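# Swap plates on cycler Q1, close lid, start run

## Task

If a plate from the previous run is still on the block of the real-time cycler Q1, take it to ND, the nest for finished plates (it may be stuck to the block). Then take plate R46 from nest N1 and set it on Q1's block so that its well A1 sits at the block corner labelled A1. Each plate you place must lie flat and sit within its locators. Close Q1's lid over R46 by pressing the LID key. Q1 is loose, so it must finish in its original position and facing its original way. Press START on Q1 so that a run is still in progress at the end; a running cycle is worse than none if anything you needed to fix is still wrong. Nothing counts as done if only the robot is holding it in place at the end. Release everything and pull the arms away; resting on START or on Q1's housing still counts as clear.

## Robot and tools

Robot: two 6-joint arms with parallel grippers, left_arm and right_arm. Joint order for each arm, used in every row and every per-joint list: waist, shoulder, elbow, wrist pitch, wrist yaw, wrist roll. Stated ranges (rad): waist -2.880 to 2.880, shoulder 0.000 to 3.142, elbow 0.000 to 3.019, wrist pitch -1.693 to 1.571, wrist yaw -1.571 to 1.571, wrist roll -2.094 to 2.094. Real ends may differ by up to 0.019 rad. The idle arm may be parked out of the way.

Frame: one shared scene frame with its origin on the tabletop between the arms, +z up, +x out over the table, left_arm on the +y side. The names left and right do not refer to image sides. Bases: left_arm at (-0.029, +0.276, +0.414) m, right_arm at (-0.001, -0.321, +0.414) m, both tilted. The mounting plates and the rear metal frame are fixed obstacles. Fingers point along the gripper's +z and open along its y axis; the reported hand point lies between the pads, about 1 cm behind the tips, and can be off, more so at long reach.

Q1 front keys, left to right as seen from the front: CLEAR, STOP, START, LID. LID toggles the lid; LID and START only respond when the lid is fully open or fully shut. A blocked lid stops and the lamp goes red; then only CLEAR helps, freeing and reopening it. Blue lamp means a run is on. On each labelled plate, A1 is at the labelled short end, in the corner farther from the labelled long side.

execute_actions(actions): a list of up to 15 actions, run in order. Each action is a table of up to 15 rows, one row per control step of 1/30 s; a short table repeats its last row to fill 15 steps. A row is one flat list of 14 numbers, each in [-1, 1], covering both arms: left_arm's 6 joint values then its gripper opening, then the same 7 for right_arm. Joint values are offsets, scaled so 1.0 equals 1.264 rad (waist), 1.32 (shoulder), 1.276 (elbow), 1.83 (wrist pitch), 1.686 (wrist yaw), 2.022 (wrist roll), measured from the angles the arm had when that action began (for a call's first action, from the last reported angles), not from the previous row. Opening is absolute: +1 fully open, -1 closed. An action that would push a joint more than 0.019 rad beyond its range is rejected for both arms; if the first action fails this, or any action is malformed, the whole call does nothing. Joints asked past their real end stop there, and the result may say "joint sent to its limit". An empty list just returns state and images.

move(target, speed, blocking): target is one 14-number row as above, offsets taken from the Joint positions of the latest result that lists them. All joints travel along paths that finish together, so the hand traces a curve; duration 0.5 to 10 s. speed (rad/s, 0.01 to 2, default 0.5) caps the joint with the longest travel. Paths ignore obstacles and the other arm. Fast moves and targets set far beyond a contact hit and press harder. blocking=false returns after 0.5 s while motion continues; then use wait(0) or stop before sending new rows or moves. The result adds a move: line giving the ending (done, off_target, moving, held, fault), limits=held or limits=none, and each arm's joint farthest from its target.

wait(seconds): 0 to 10 s, arms hold their last command; a running move keeps going. stop(): brakes a running move; fingers keep moving. zoom_image(camera, region): closer view of [x0, y0, x1, y1] pixels (max 504 by 504) from cam_head_left, cam_head_right, cam_left_wrist or cam_right_wrist, each 672x504. read_manual(section): licence texts only. finished_scene(scene): ends the current scene (pass its number) and cannot be undone.

Results: the state line gives each gripper's position (m) and quat_wxyz in the scene frame. Joint positions and Joint velocities list per arm the six joints (rad, rad/s) then the pad gap (m; 0.094 fully open). Joint targets shows what joints are being driven to now. grip_measured is the opening on the command scale. Joint torques are raw drive outputs, offset and noisy. "joint command not followed" means a clearance check altered some joint targets. FAULT lines mean an arm stopped; MOTOR HOT warns from 85 °C, and at 100 °C the arm drops until cooled.

Motion notes: joint targets stay within a lead of the measured angle (0.264 waist, 0.32 shoulder, 0.276 elbow, 0.33 wrist pitch, 0.186 wrist yaw, 0.522 wrist roll rad) and are scaled back if the hand would jump more than 70 mm, so big changes need several actions. Zero offsets can let an arm sag; resend offsets that bring it back to the wanted angles. Tiny moves of a few mm may not register. The sim runs while you think, holding the last command.

Gripping: to hold, command about 0.03 below grip_measured; readings may be off by about 1 mm. Pads give roughly 50 to 62 N, less on thin parts.

Avoid: dropping or knocking anything off the table, shifting or turning Q1, hitting the lid with a plate or hand, arms colliding or pressing each other, hard or fast impacts. Loose objects may get brief nudges. At the end all goals must hold unsupported, with grippers open and away.

Each tool is called after ">>>" as name([rows], argument=value, ...), one row to a line, values as JSON.

## Session

I'll start by looking at the scene.

>>> execute_actions(actions=[])

Scene clock: 0.00 s.
left_arm: end_effector_position=(+0.5992, +0.4449, +0.3656) grip_measured=+1.000 end_effector_quat_wxyz=(-0.128, +0.670, +0.671, +0.290) | right_arm: end_effector_position=(+0.5939, -0.5869, +0.2500) grip_measured=+1.000 end_effector_quat_wxyz=(+0.344, +0.749, +0.544, +0.156)
Joint names: [waist, shoulder, elbow, wrist pitch, wrist yaw, wrist roll]
Joint positions: left_arm=[-0.134  1.788  1.277 -0.346 -0.985  1.94   0.094] | right_arm=[-0.344  1.799  0.976  0.479  0.261  1.241  0.094]
Joint velocities: left_arm=[ 0.005 -0.005  0.002 -0.007  0.007 -0.007  0.   ] | right_arm=[-0.015 -0.015  0.017 -0.012  0.037 -0.022  0.   ]
Joint torques (N m, as the arm reports them, + toward a larger angle): no reading
Joint targets: left_arm=[-0.137 1.782 1.298 -0.342 -0.986 1.940] | right_arm=[-0.342 1.789 0.989 0.485 0.261 1.241]

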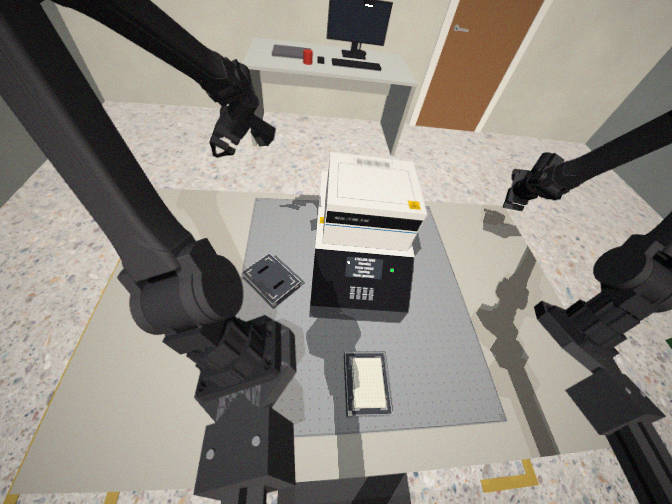

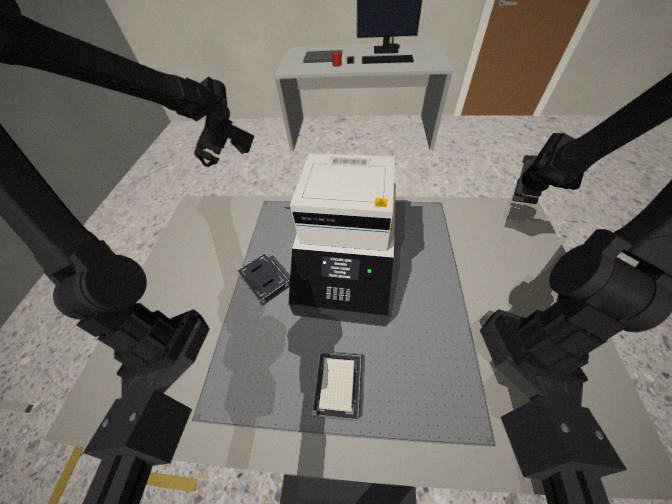

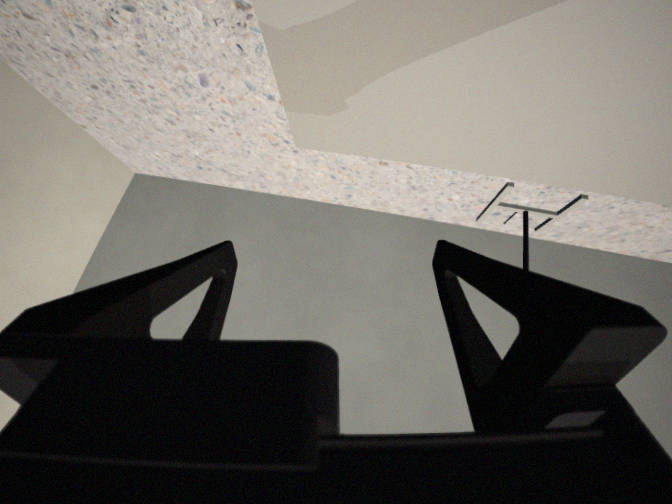

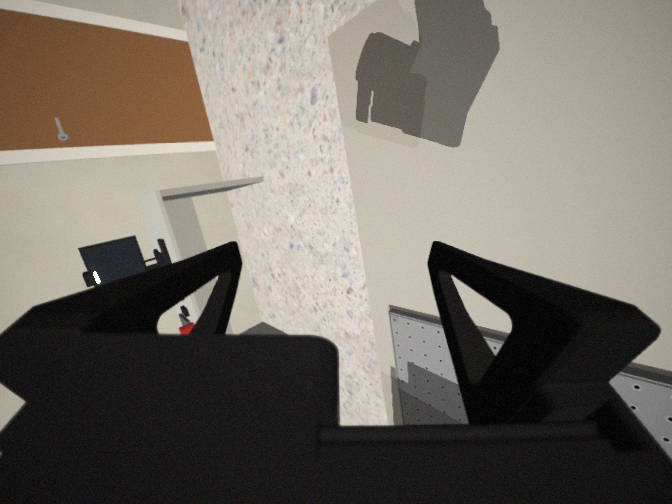

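>>> zoom_image(camera="cam_head_left", region=[290, 140, 450, 330])

>>> zoom_image(camera="cam_head_right", region=[270, 140, 430, 340])

>>> zoom_image(camera="cam_head_left", region=[325, 340, 415, 425])

>>> zoom_image(camera="cam_head_right", region=[295, 340, 385, 425])

>>> zoom_image(camera="cam_head_left", region=[230, 240, 320, 320])

>>> zoom_image(camera="cam_head_right", region=[225, 240, 315, 320])

Region (290, 140, 450, 330) of cam_head_left's 672x504 image, scaled by 2.653, with more detail than that image has; it fills the left 424 columns of this view, and the rest is white.

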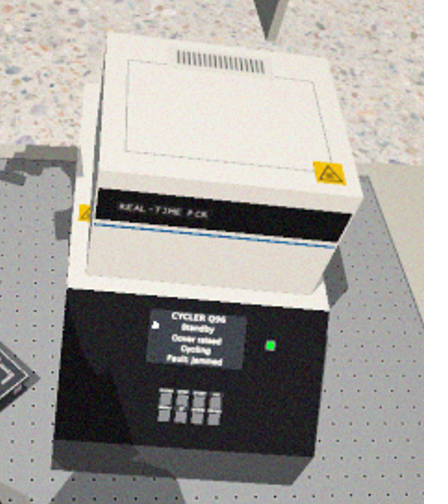

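Region (270, 140, 430, 340) of cam_head_right's 672x504 image, scaled by 2.520, with more detail than that image has; it fills the left 403 columns of this view, and the rest is white.

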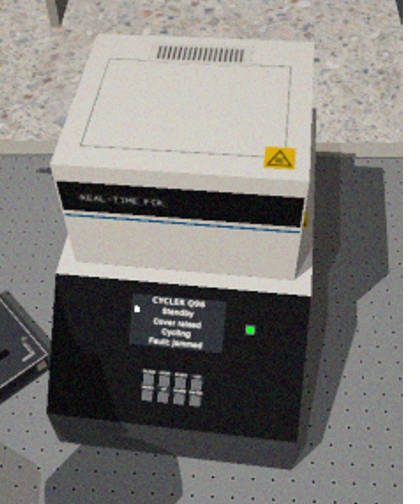

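Region (325, 340, 415, 425) of cam_head_left's 672x504 image, scaled by 5.600, with more detail than that image has.

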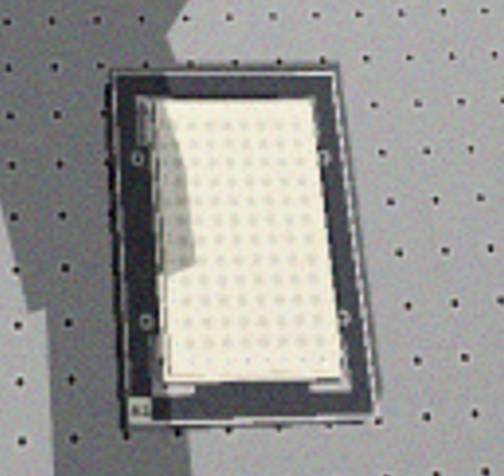

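Region (295, 340, 385, 425) of cam_head_right's 672x504 image, scaled by 5.600, with more detail than that image has.

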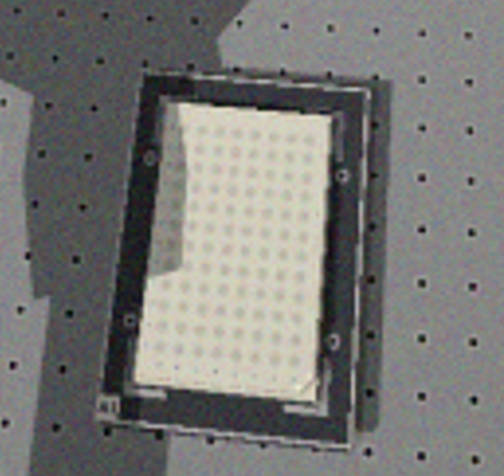

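Region (230, 240, 320, 320) of cam_head_left's 672x504 image, scaled by 5.600, with more detail than that image has.

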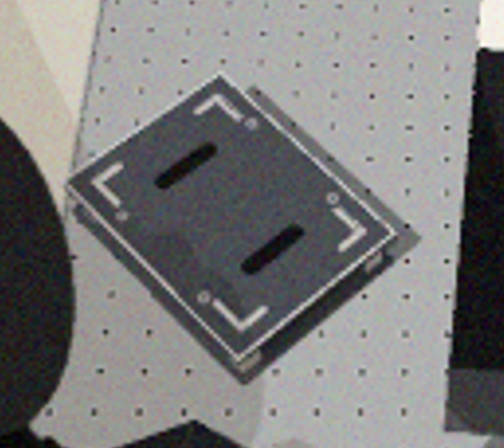

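Region (225, 240, 315, 320) of cam_head_right's 672x504 image, scaled by 5.600, with more detail than that image has.

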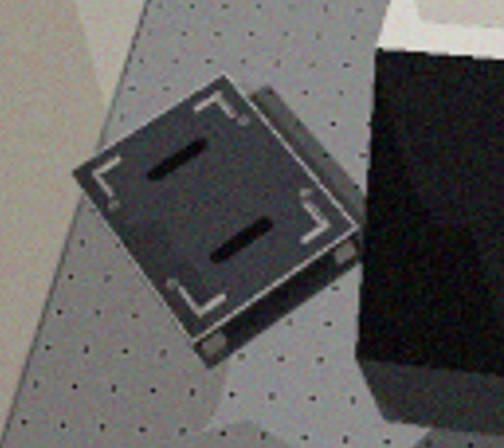

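>>> zoom_image(camera="cam_head_left", region=[335, 250, 405, 310])

>>> zoom_image(camera="cam_head_right", region=[310, 250, 380, 310])

Region (335, 250, 405, 310) of cam_head_left's 672x504 image, scaled by 7.200, with more detail than that image has; it fills the top 432 rows of this view, and the rest is white.

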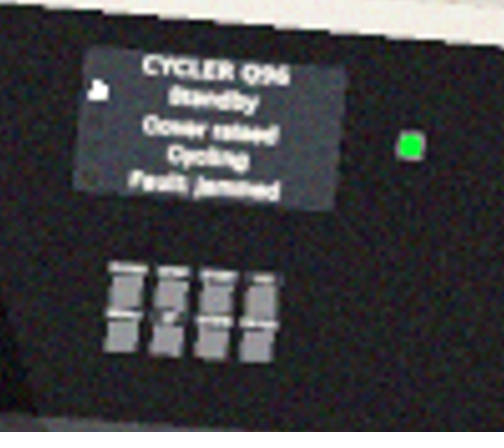

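Region (310, 250, 380, 310) of cam_head_right's 672x504 image, scaled by 7.200, with more detail than that image has; it fills the top 432 rows of this view, and the rest is white.

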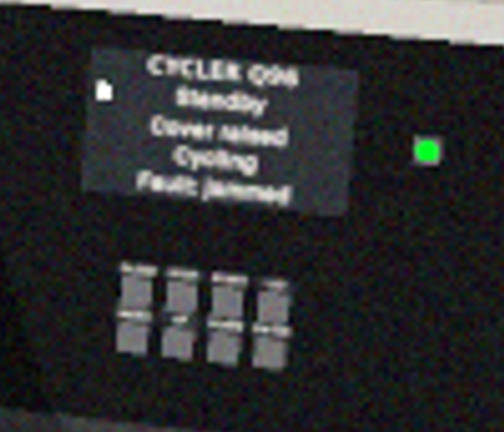

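>>> move(target=[0.0245,0.077,-0.204,0.079,0.168,-0.643,1, 0.5886,0.1523,-0.373,-0.2617,0.3434,-0.1271,-1], speed=0.9)

Scene clock: 13.73 s.
left_arm: end_effector_position=(+0.4953, +0.3607, +0.2422) grip_measured=+1.000 end_effector_quat_wxyz=(+0.043, +0.218, +0.961, +0.163) | right_arm: end_effector_position=(+0.2639, -0.2692, +0.2157) grip_measured=-0.979 end_effector_quat_wxyz=(+0.097, +0.304, +0.936, -0.148)
Joint names: [waist, shoulder, elbow, wrist pitch, wrist yaw, wrist roll]
Joint positions: left_arm=[-0.111  1.872  1.018 -0.221 -0.705  0.652  0.094] | right_arm=[0.39  1.997 0.499 0.015 0.837 0.994 0.001]
Joint velocities: left_arm=[-0.005 -0.015 -0.002  0.002  0.037 -0.037  0.   ] | right_arm=[-0.015 -0.005 -0.012 -0.007 -0.095  0.066  0.   ]
Joint torques (N m, as the arm reports them, + toward a larger angle): left_arm=[ -5.58 -14.08   3.88   1.47  -0.06  -0.28] | right_arm=[ 6.89 -8.23  0.14 -0.47  0.54 -0.14]
Joint targets: left_arm=[-0.103 1.889 1.016 -0.201 -0.702 0.640] | right_arm=[0.400 2.000 0.500 -0.000 0.840 0.984]
move: done; limits=none; left_arm: farthest joint: the wrist pitch, 0.019 radians from its target (0.144 radians at the start); right_arm: farthest joint: the wrist pitch, 0.015 radians from its target (0.479 radians at the start)
camera_calibration (this result's frames):
cam_left_wrist: T_world_to_cam=[[-0.397525, -0.85535, -0.332188, 0.589054], [-0.823814, 0.173255, 0.539734, 0.220452], [-0.404109, 0.48822, -0.773523, 0.334408], [0, 0, 0, 1]] pos_world=[0.550913, 0.302389, 0.335364]
cam_right_wrist: T_world_to_cam=[[-0.60441, -0.763365, 0.227953, -0.0979627], [-0.698335, 0.645363, 0.309572, 0.297961], [-0.383429, 0.027921, -0.923148, 0.43048], [0, 0, 0, 1]] pos_world=[0.313925, -0.279094, 0.327487]

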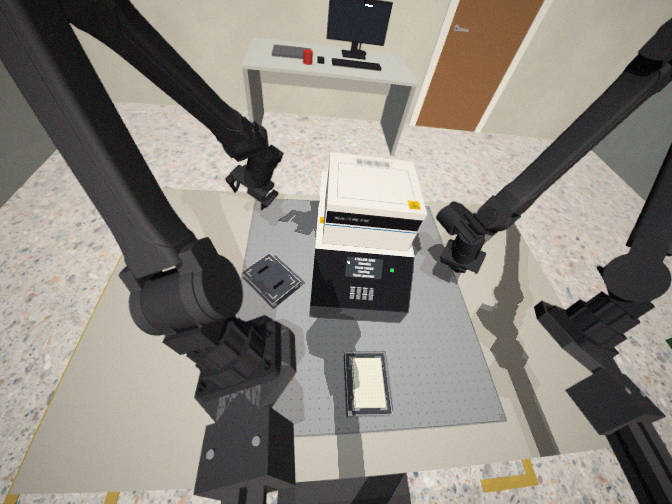

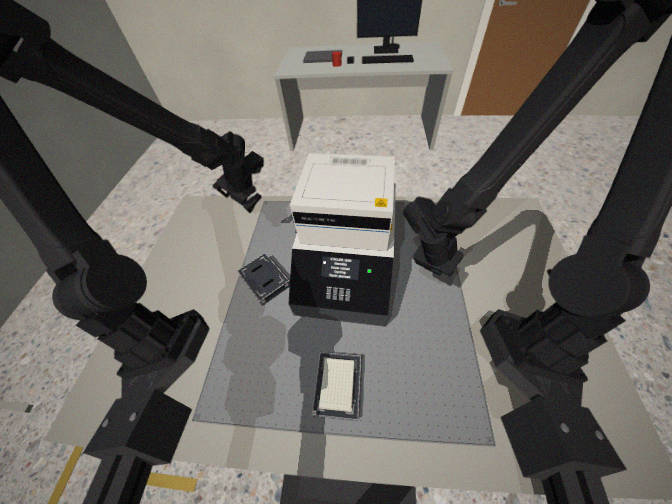

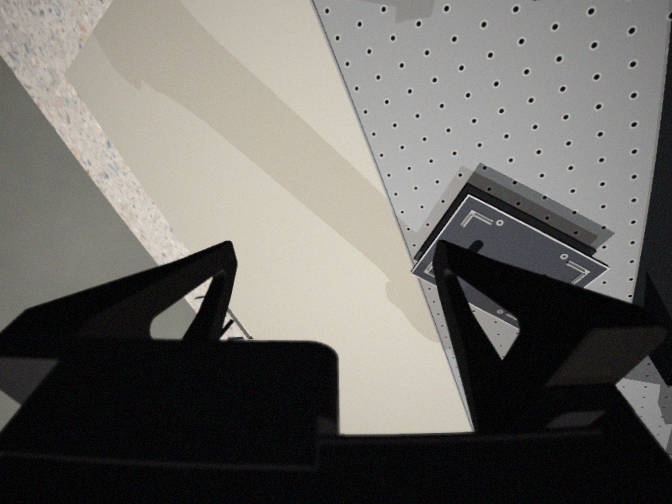

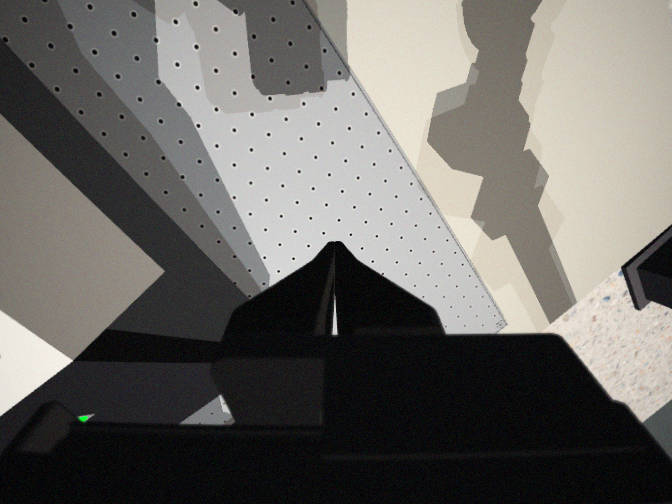

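>>> move(target=[0.0372,0.1023,-0.2061,0.1,0.1714,-0.6469,1, 0.5119,0.3765,0.2085,0.1202,0.003,-0.01,-1], speed=0.8)

Scene clock: 16.67 s.
left_arm: end_effector_position=(+0.3484, +0.2844, +0.1605) grip_measured=+1.000 end_effector_quat_wxyz=(+0.001, -0.374, +0.927, -0.000) | right_arm: end_effector_position=(+0.2015, -0.0245, +0.1876) grip_measured=-0.979 end_effector_quat_wxyz=(+0.214, +0.040, +0.976, -0.012)
Joint names: [waist, shoulder, elbow, wrist pitch, wrist yaw, wrist roll]
Joint positions: left_arm=[-0.071  1.991  0.758 -0.056 -0.418 -0.644  0.094] | right_arm=[1.028 2.491 0.755 0.212 0.839 0.983 0.001]
Joint velocities: left_arm=[-0.005  0.015 -0.027 -0.002  0.022 -0.022  0.   ] | right_arm=[ 0.005  0.005  0.002  0.002 -0.007  0.007  0.001]
Joint torques (N m, as the arm reports them, + toward a larger angle): left_arm=[ -4.73 -11.12   0.69   1.06   0.02  -0.26] | right_arm=[  8.2  -10.95   2.33   1.17   0.54  -0.13]
Joint targets: left_arm=[-0.064 2.007 0.755 -0.038 -0.415 -0.656] | right_arm=[1.037 2.494 0.764 0.235 0.842 0.974]
move: off_target (right_arm); limits=none; left_arm: farthest joint: the wrist pitch, 0.018 radians from its target (0.183 radians at the start); right_arm: farthest joint: the wrist pitch, 0.023 radians from its target (0.220 radians at the start)
camera_calibration (this result's frames):
cam_left_wrist: T_world_to_cam=[[0.699729, -0.714407, 0.00129025, -0.0376425], [-0.581219, -0.568226, 0.582497, 0.276236], [-0.415407, -0.408341, -0.812831, 0.514307], [0, 0, 0, 1]] pos_world=[0.40054, 0.340085, 0.257186]
cam_right_wrist: T_world_to_cam=[[-0.0943768, -0.995425, 0.0149149, -0.01094], [-0.980107, 0.0955311, 0.173965, 0.173937], [-0.174594, 0.00180009, -0.984639, 0.34268], [0, 0, 0, 1]] pos_world=[0.229274, -0.0281232, 0.307321]

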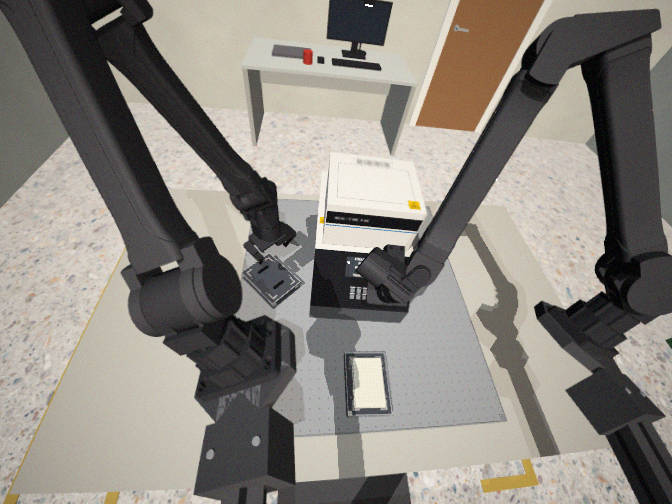

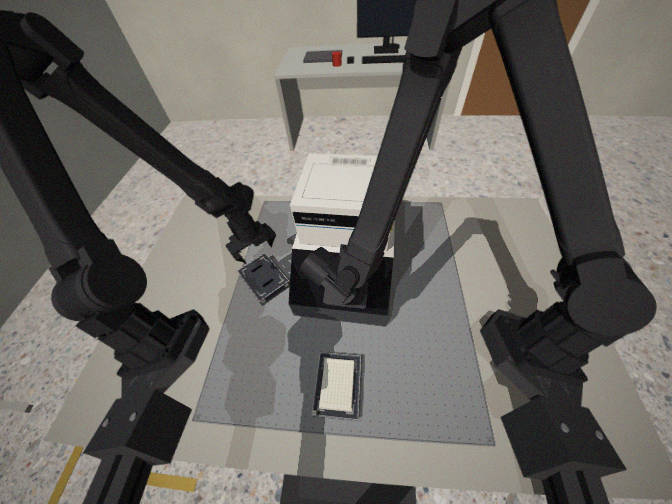

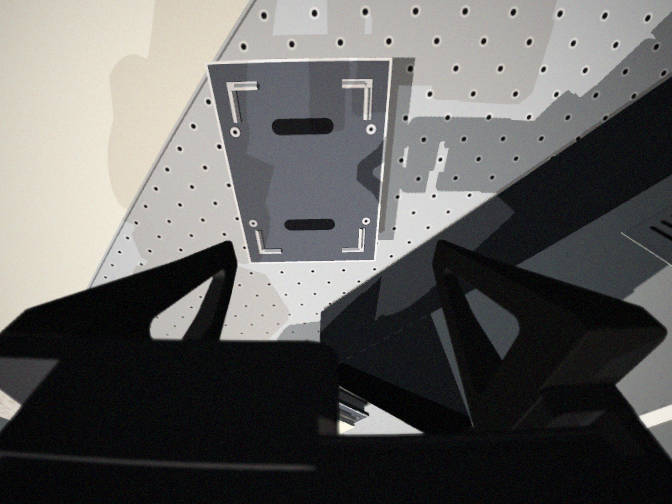

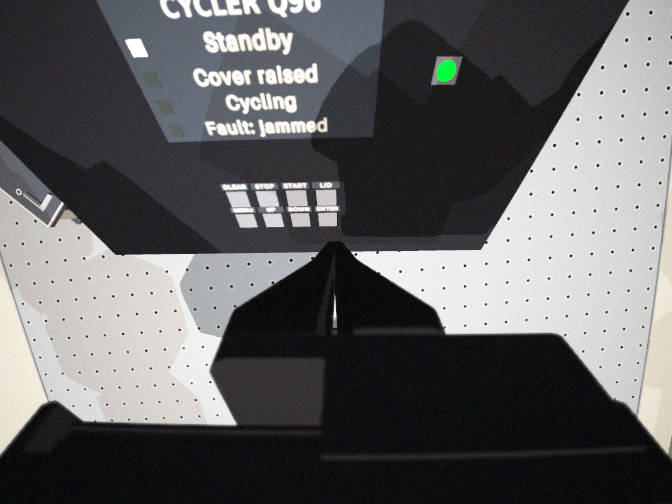

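>>> zoom_image(camera="cam_right_wrist", region=[210, 160, 390, 290])

>>> zoom_image(camera="cam_left_wrist", region=[190, 40, 460, 290])

Region (210, 160, 390, 290) of cam_right_wrist's 672x504 image, scaled by 2.800, with more detail than that image has.

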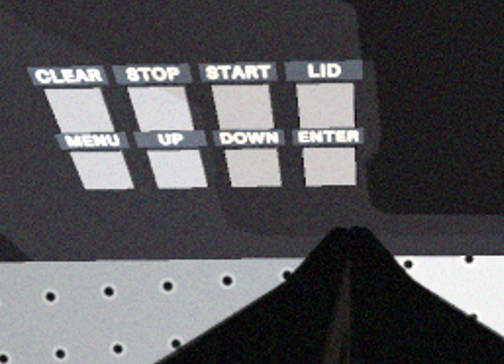

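Region (190, 40, 460, 290) of cam_left_wrist's 672x504 image, scaled by 1.867, with more detail than that image has; it fills the top 467 rows of this view, and the rest is white.

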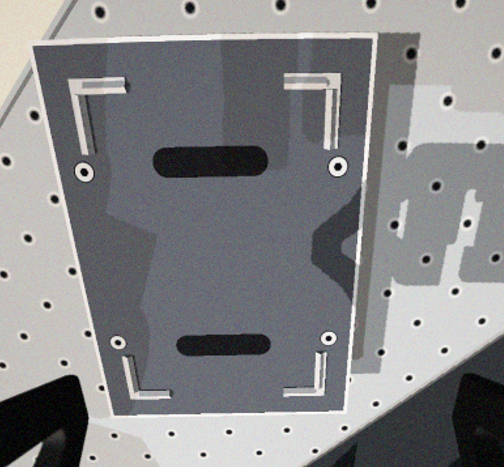

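>>> move(target=[0.0055,0.0121,-0.0024,0.0098,0.0018,-0.0059,1, -0.0559,0.0598,0.0417,0.0733,-0.0045,-0.0524,-1], speed=0.25)

>>> zoom_image(camera="cam_right_wrist", region=[210, 160, 390, 290])

Scene clock: 19.60 s.
left_arm: end_effector_position=(+0.3484, +0.2843, +0.1605) grip_measured=+1.000 end_effector_quat_wxyz=(+0.001, -0.374, +0.927, -0.001) | right_arm: end_effector_position=(+0.2154, -0.0163, +0.1614) grip_measured=-0.979 end_effector_quat_wxyz=(+0.218, +0.042, +0.975, -0.007)
Joint names: [waist, shoulder, elbow, wrist pitch, wrist yaw, wrist roll]
Joint positions: left_arm=[-0.071  1.991  0.758 -0.056 -0.417 -0.644  0.094] | right_arm=[0.968 2.563 0.8   0.322 0.834 0.887 0.001]
Joint velocities: left_arm=[-0.015 -0.015  0.012 -0.002 -0.022  0.007  0.   ] | right_arm=[-0.005 -0.015  0.017 -0.007  0.007 -0.022  0.   ]
Joint torques (N m, as the arm reports them, + toward a larger angle): left_arm=[ -4.79 -11.19   0.68   1.06   0.02  -0.27] | right_arm=[  6.65 -11.12   1.72   1.25   0.26  -0.19]
Joint targets: left_arm=[-0.064 2.006 0.755 -0.038 -0.415 -0.656] | right_arm=[0.958 2.570 0.808 0.347 0.832 0.877]
move: off_target (right_arm); limits=none; left_arm: farthest joint: the wrist pitch, 0.018 radians from its target (0.018 radians at the start); right_arm: farthest joint: the wrist pitch, 0.024 radians from its target (0.134 radians at the start)
camera_calibration (this result's frames):
cam_left_wrist: T_world_to_cam=[[0.700001, -0.71414, 0.00159423, -0.0379139], [-0.58103, -0.568226, 0.582686, 0.276108], [-0.415214, -0.408807, -0.812696, 0.514327], [0, 0, 0, 1]] pos_world=[0.400522, 0.340076, 0.257167]
cam_right_wrist: T_world_to_cam=[[-0.0963775, -0.995338, 0.00356745, 0.00112501], [-0.981331, 0.0956193, 0.166872, 0.192707], [-0.166435, 0.0125818, -0.985972, 0.317879], [0, 0, 0, 1]] pos_world=[0.242124, -0.0213063, 0.281259]

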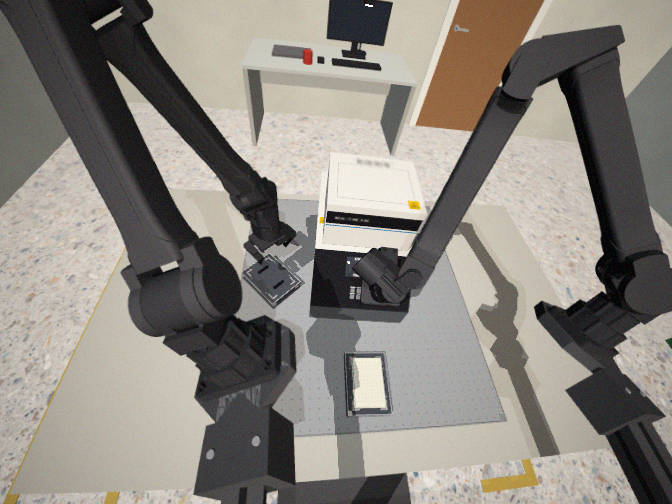

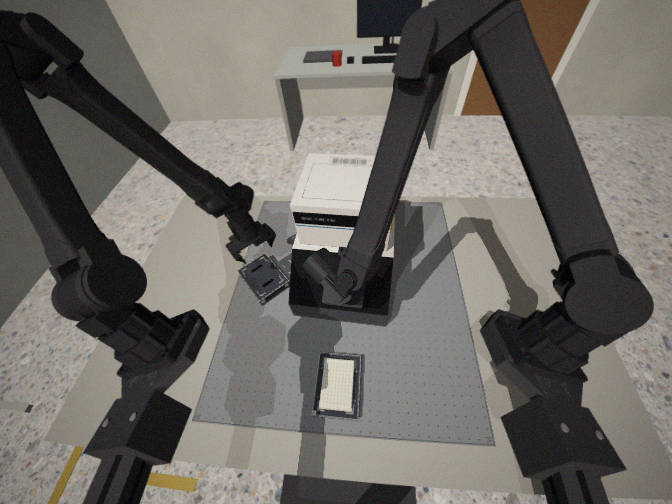

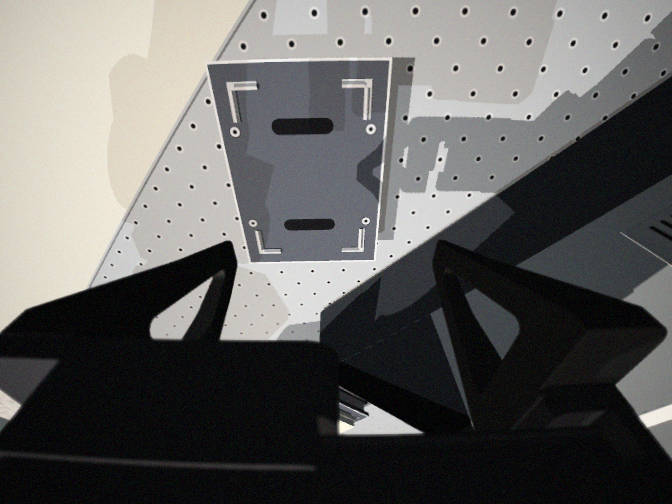

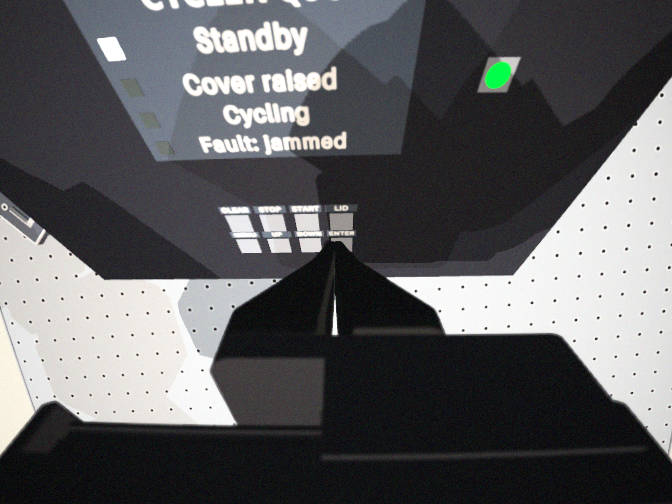

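Region (210, 160, 390, 290) of cam_right_wrist's 672x504 image, scaled by 2.800, with more detail than that image has.

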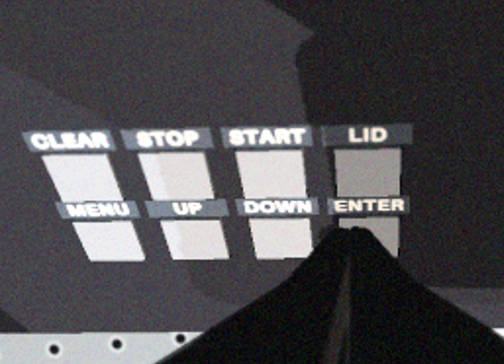

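>>> move(target=[0.0055,0.0114,-0.0024,0.0098,0.0012,-0.0059,1, -0.0444,0.0242,0.0164,0.0423,-0.0044,-0.0343,-1], speed=0.15)

>>> zoom_image(camera="cam_right_wrist", region=[210, 160, 390, 290])

Scene clock: 22.03 s.
left_arm: end_effector_position=(+0.3484, +0.2843, +0.1605) grip_measured=+1.000 end_effector_quat_wxyz=(+0.001, -0.374, +0.927, -0.001) | right_arm: end_effector_position=(+0.2254, -0.0193, +0.1490) grip_measured=-0.979 end_effector_quat_wxyz=(+0.217, +0.043, +0.975, -0.008)
Joint names: [waist, shoulder, elbow, wrist pitch, wrist yaw, wrist roll]
Joint positions: left_arm=[-0.071  1.991  0.758 -0.056 -0.417 -0.645  0.094] | right_arm=[0.923 2.586 0.813 0.375 0.829 0.828 0.001]
Joint velocities: left_arm=[-0.005 -0.015 -0.017 -0.007 -0.007 -0.051  0.   ] | right_arm=[-0.005 -0.005 -0.017  0.007 -0.037  0.081 -0.001]
Joint torques (N m, as the arm reports them, + toward a larger angle): left_arm=[ -4.81 -11.31   0.67   1.07   0.    -0.26] | right_arm=[  6.75 -10.92   1.47   1.28   0.25  -0.16]
Joint targets: left_arm=[-0.064 2.006 0.755 -0.038 -0.415 -0.656] | right_arm=[0.912 2.595 0.821 0.400 0.826 0.818]
move: off_target (right_arm); limits=none; left_arm: farthest joint: the wrist pitch, 0.018 radians from its target (0.018 radians at the start); right_arm: farthest joint: the wrist pitch, 0.024 radians from its target (0.077 radians at the start)
camera_calibration (this result's frames):
cam_left_wrist: T_world_to_cam=[[0.700546, -0.713606, 0.00159589, -0.0382558], [-0.580597, -0.568668, 0.582687, 0.276082], [-0.414902, -0.409126, -0.812695, 0.514309], [0, 0, 0, 1]] pos_world=[0.40048, 0.340116, 0.257167]
cam_right_wrist: T_world_to_cam=[[-0.100424, -0.994925, 0.00621761, -0.000269161], [-0.980638, 0.100033, 0.168354, 0.204567], [-0.168122, 0.0108095, -0.985707, 0.30769], [0, 0, 0, 1]] pos_world=[0.252308, -0.0240573, 0.268854]

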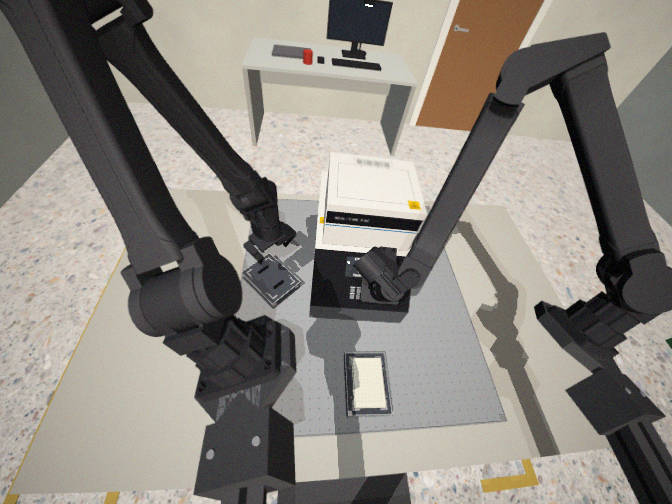

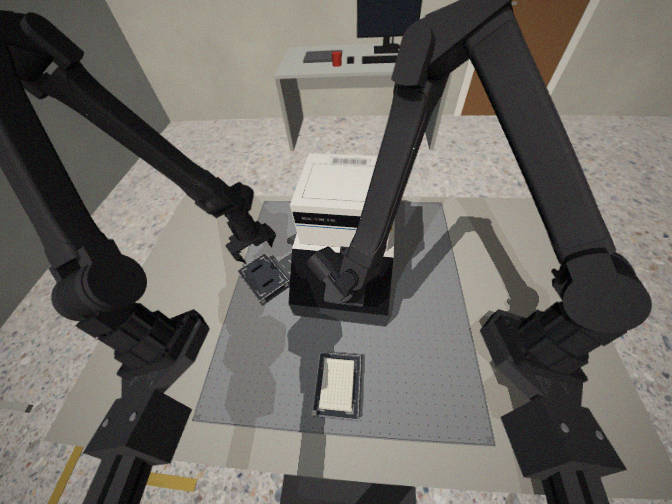

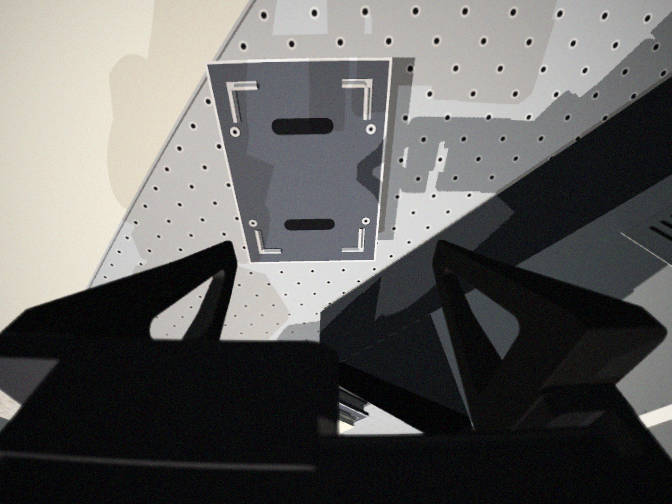

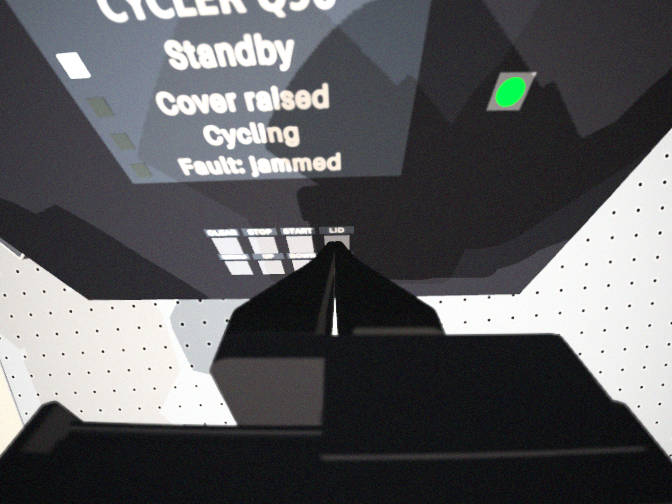

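Region (210, 160, 390, 290) of cam_right_wrist's 672x504 image, scaled by 2.800, with more detail than that image has.

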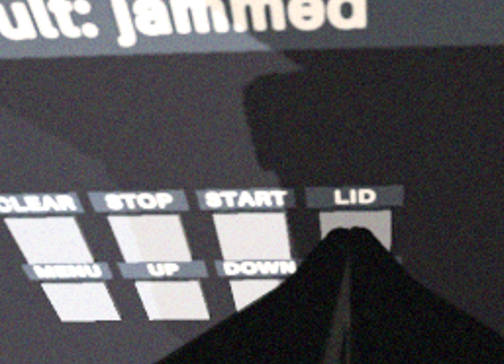

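>>> move(target=[0.0055,0.0114,-0.0024,0.0098,0.0012,-0.0054,1, -0.0184,0.0286,0.0214,0.0137,-0.0018,-0.0049,-1], speed=0.05)

>>> zoom_image(camera="cam_right_wrist", region=[210, 160, 390, 290])

Scene clock: 23.50 s.
left_arm: end_effector_position=(+0.3484, +0.2843, +0.1605) grip_measured=+1.000 end_effector_quat_wxyz=(+0.001, -0.374, +0.927, -0.001) | right_arm: end_effector_position=(+0.2232, -0.0182, +0.1403) grip_measured=-0.979 end_effector_quat_wxyz=(+0.214, +0.043, +0.976, -0.012)
Joint names: [waist, shoulder, elbow, wrist pitch, wrist yaw, wrist roll]
Joint positions: left_arm=[-0.071  1.991  0.758 -0.056 -0.417 -0.645  0.094] | right_arm=[0.917 2.611 0.83  0.375 0.828 0.828 0.001]
Joint velocities: left_arm=[ 0.005 -0.005 -0.002  0.012  0.081  0.037  0.   ] | right_arm=[ 0.005 -0.015  0.002 -0.007 -0.022 -0.022 -0.001]
Joint torques (N m, as the arm reports them, + toward a larger angle): left_arm=[ -4.79 -11.31   0.67   1.06   0.    -0.26] | right_arm=[  6.12 -10.76   1.59   1.3    0.27  -0.14]
Joint targets: left_arm=[-0.064 2.006 0.755 -0.038 -0.415 -0.656] | right_arm=[0.900 2.624 0.840 0.401 0.826 0.818]
move: off_target (right_arm); limits=none; left_arm: farthest joint: the wrist pitch, 0.018 radians from its target (0.018 radians at the start); right_arm: farthest joint: the wrist pitch, 0.025 radians from its target (0.025 radians at the start)
camera_calibration (this result's frames):
cam_left_wrist: T_world_to_cam=[[0.700546, -0.713606, 0.00159589, -0.0382558], [-0.580597, -0.568668, 0.582687, 0.276082], [-0.414902, -0.409126, -0.812695, 0.514309], [0, 0, 0, 1]] pos_world=[0.40048, 0.340116, 0.257167]
cam_right_wrist: T_world_to_cam=[[-0.101149, -0.994775, 0.0138517, -0.000285624], [-0.979362, 0.102011, 0.174481, 0.202655], [-0.174982, 0.00408277, -0.984563, 0.300009], [0, 0, 0, 1]] pos_world=[0.25094, -0.0221821, 0.260023]

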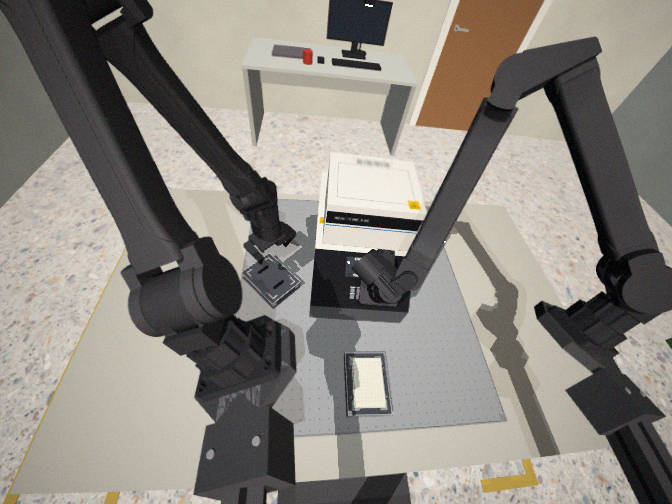

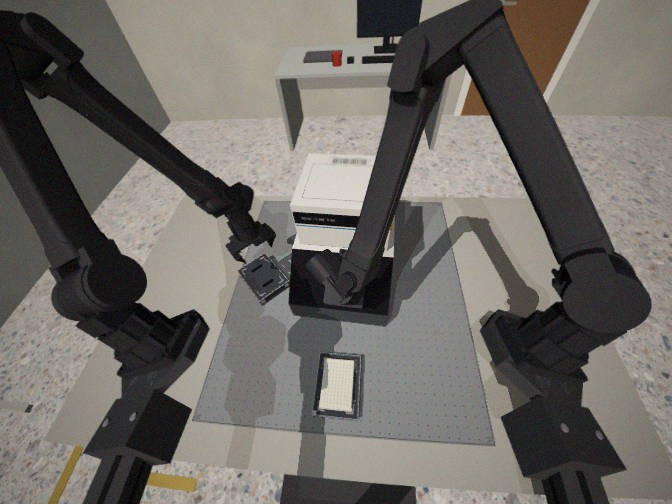

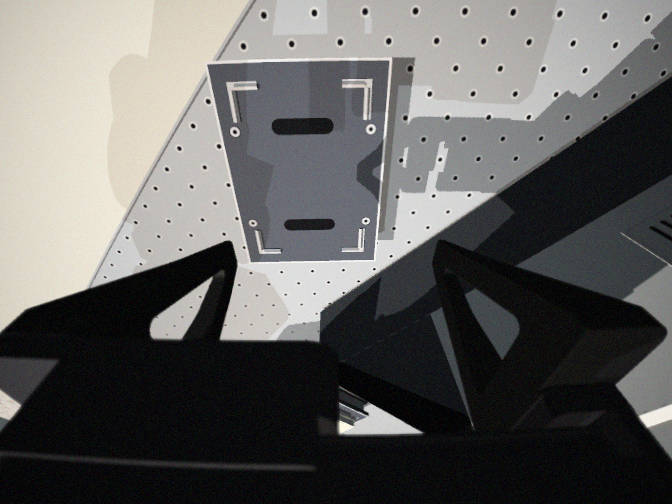

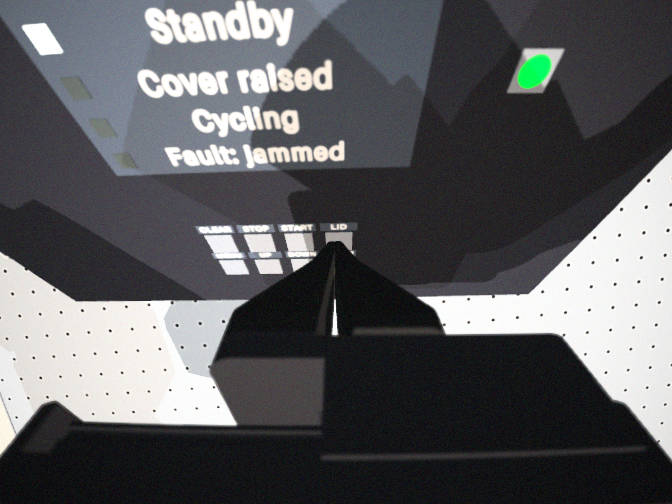

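Region (210, 160, 390, 290) of cam_right_wrist's 672x504 image, scaled by 2.800, with more detail than that image has.

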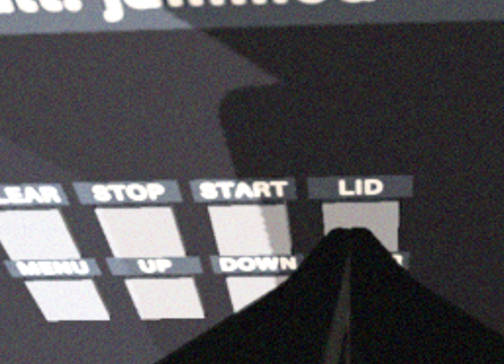

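>>> execute_actions([
  [[0.0055,0.0114,-0.0024,0.0098,0.0012,-0.0054,1, -0.0150,0.0110,0.0090,0.0142,-0.0012,-0.0049,-1],[0.0055,0.0114,-0.0024,0.0098,0.0012,-0.0054,1, -0.0160,0.0118,0.0098,0.0142,-0.0012,-0.0049,-1],[0.0055,0.0114,-0.0024,0.0098,0.0012,-0.0054,1, -0.0170,0.0126,0.0106,0.0142,-0.0012,-0.0049,-1],[0.0055,0.0114,-0.0024,0.0098,0.0012,-0.0054,1, -0.0180,0.0134,0.0114,0.0142,-0.0012,-0.0049,-1],[0.0055,0.0114,-0.0024,0.0098,0.0012,-0.0054,1, -0.0190,0.0142,0.0122,0.0142,-0.0012,-0.0049,-1],[0.0055,0.0114,-0.0024,0.0098,0.0012,-0.0054,1, -0.0198,0.0149,0.0130,0.0142,-0.0012,-0.0049,-1],[0.0055,0.0114,-0.0024,0.0098,0.0012,-0.0054,1, -0.0206,0.0155,0.0137,0.0142,-0.0012,-0.0049,-1]],
])

Scene clock: 24.50 s.
left_arm: end_effector_position=(+0.3484, +0.2843, +0.1605) grip_measured=+1.000 end_effector_quat_wxyz=(+0.001, -0.374, +0.927, -0.001) | right_arm: end_effector_position=(+0.2228, -0.0181, +0.1393) grip_measured=-0.979 end_effector_quat_wxyz=(+0.214, +0.043, +0.976, -0.013)
Joint names: [waist, shoulder, elbow, wrist pitch, wrist yaw, wrist roll]
Joint positions: left_arm=[-0.071  1.991  0.758 -0.056 -0.417 -0.645  0.094] | right_arm=[0.917 2.614 0.832 0.375 0.828 0.827 0.001]
Joint velocities: left_arm=[-0.015 -0.005  0.007  0.007  0.007 -0.051  0.   ] | right_arm=[-0.005 -0.005 -0.012 -0.022 -0.007 -0.051 -0.002]
Joint torques (N m, as the arm reports them, + toward a larger angle): left_arm=[ -4.78 -11.3    0.68   1.07   0.    -0.26] | right_arm=[  5.49 -10.47   2.13   1.21   0.29  -0.14]
Joint targets: left_arm=[-0.064 2.006 0.755 -0.038 -0.415 -0.656] | right_arm=[0.891 2.631 0.848 0.401 0.826 0.818]
camera_calibration (this result's frames):
cam_left_wrist: T_world_to_cam=[[0.700546, -0.713606, 0.00159589, -0.0382558], [-0.580597, -0.568668, 0.582687, 0.276082], [-0.414902, -0.409126, -0.812695, 0.514309], [0, 0, 0, 1]] pos_world=[0.40048, 0.340116, 0.257167]
cam_right_wrist: T_world_to_cam=[[-0.100605, -0.994813, 0.0150069, -0.000466775], [-0.979282, 0.101677, 0.175122, 0.202335], [-0.17574, 0.00292225, -0.984432, 0.299071], [0, 0, 0, 1]] pos_world=[0.250655, -0.021911, 0.258989]

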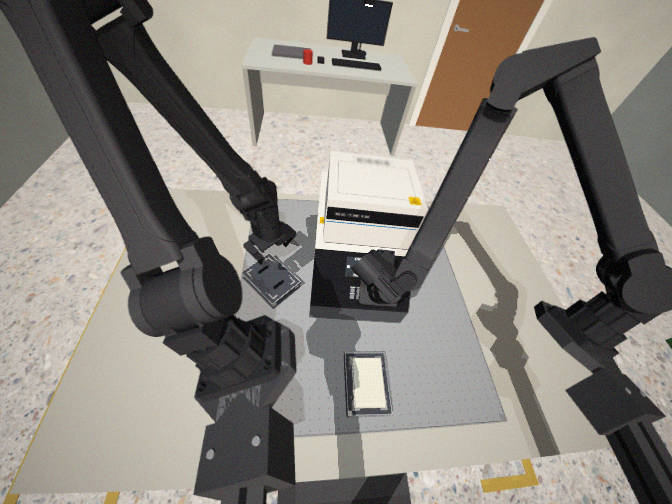

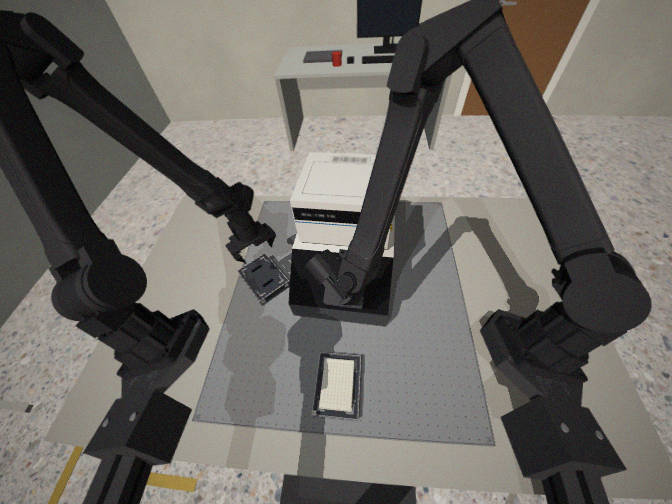

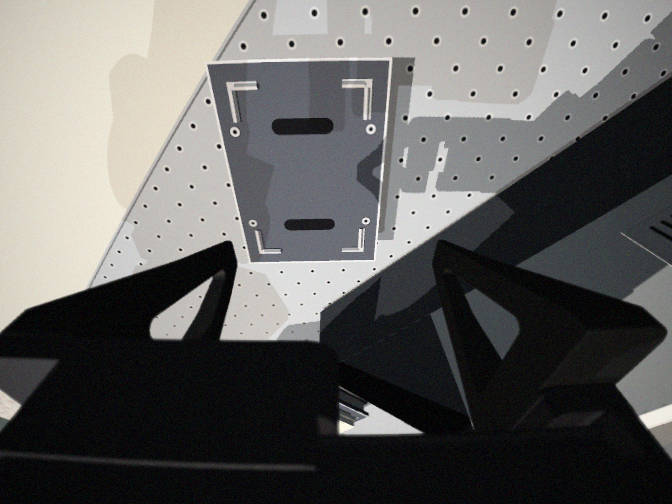

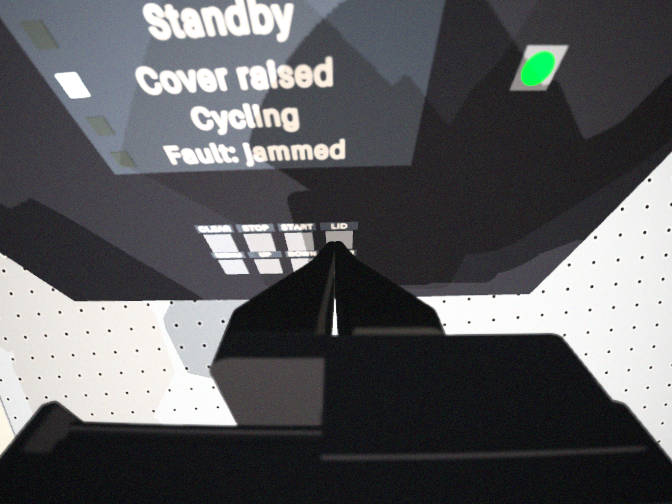

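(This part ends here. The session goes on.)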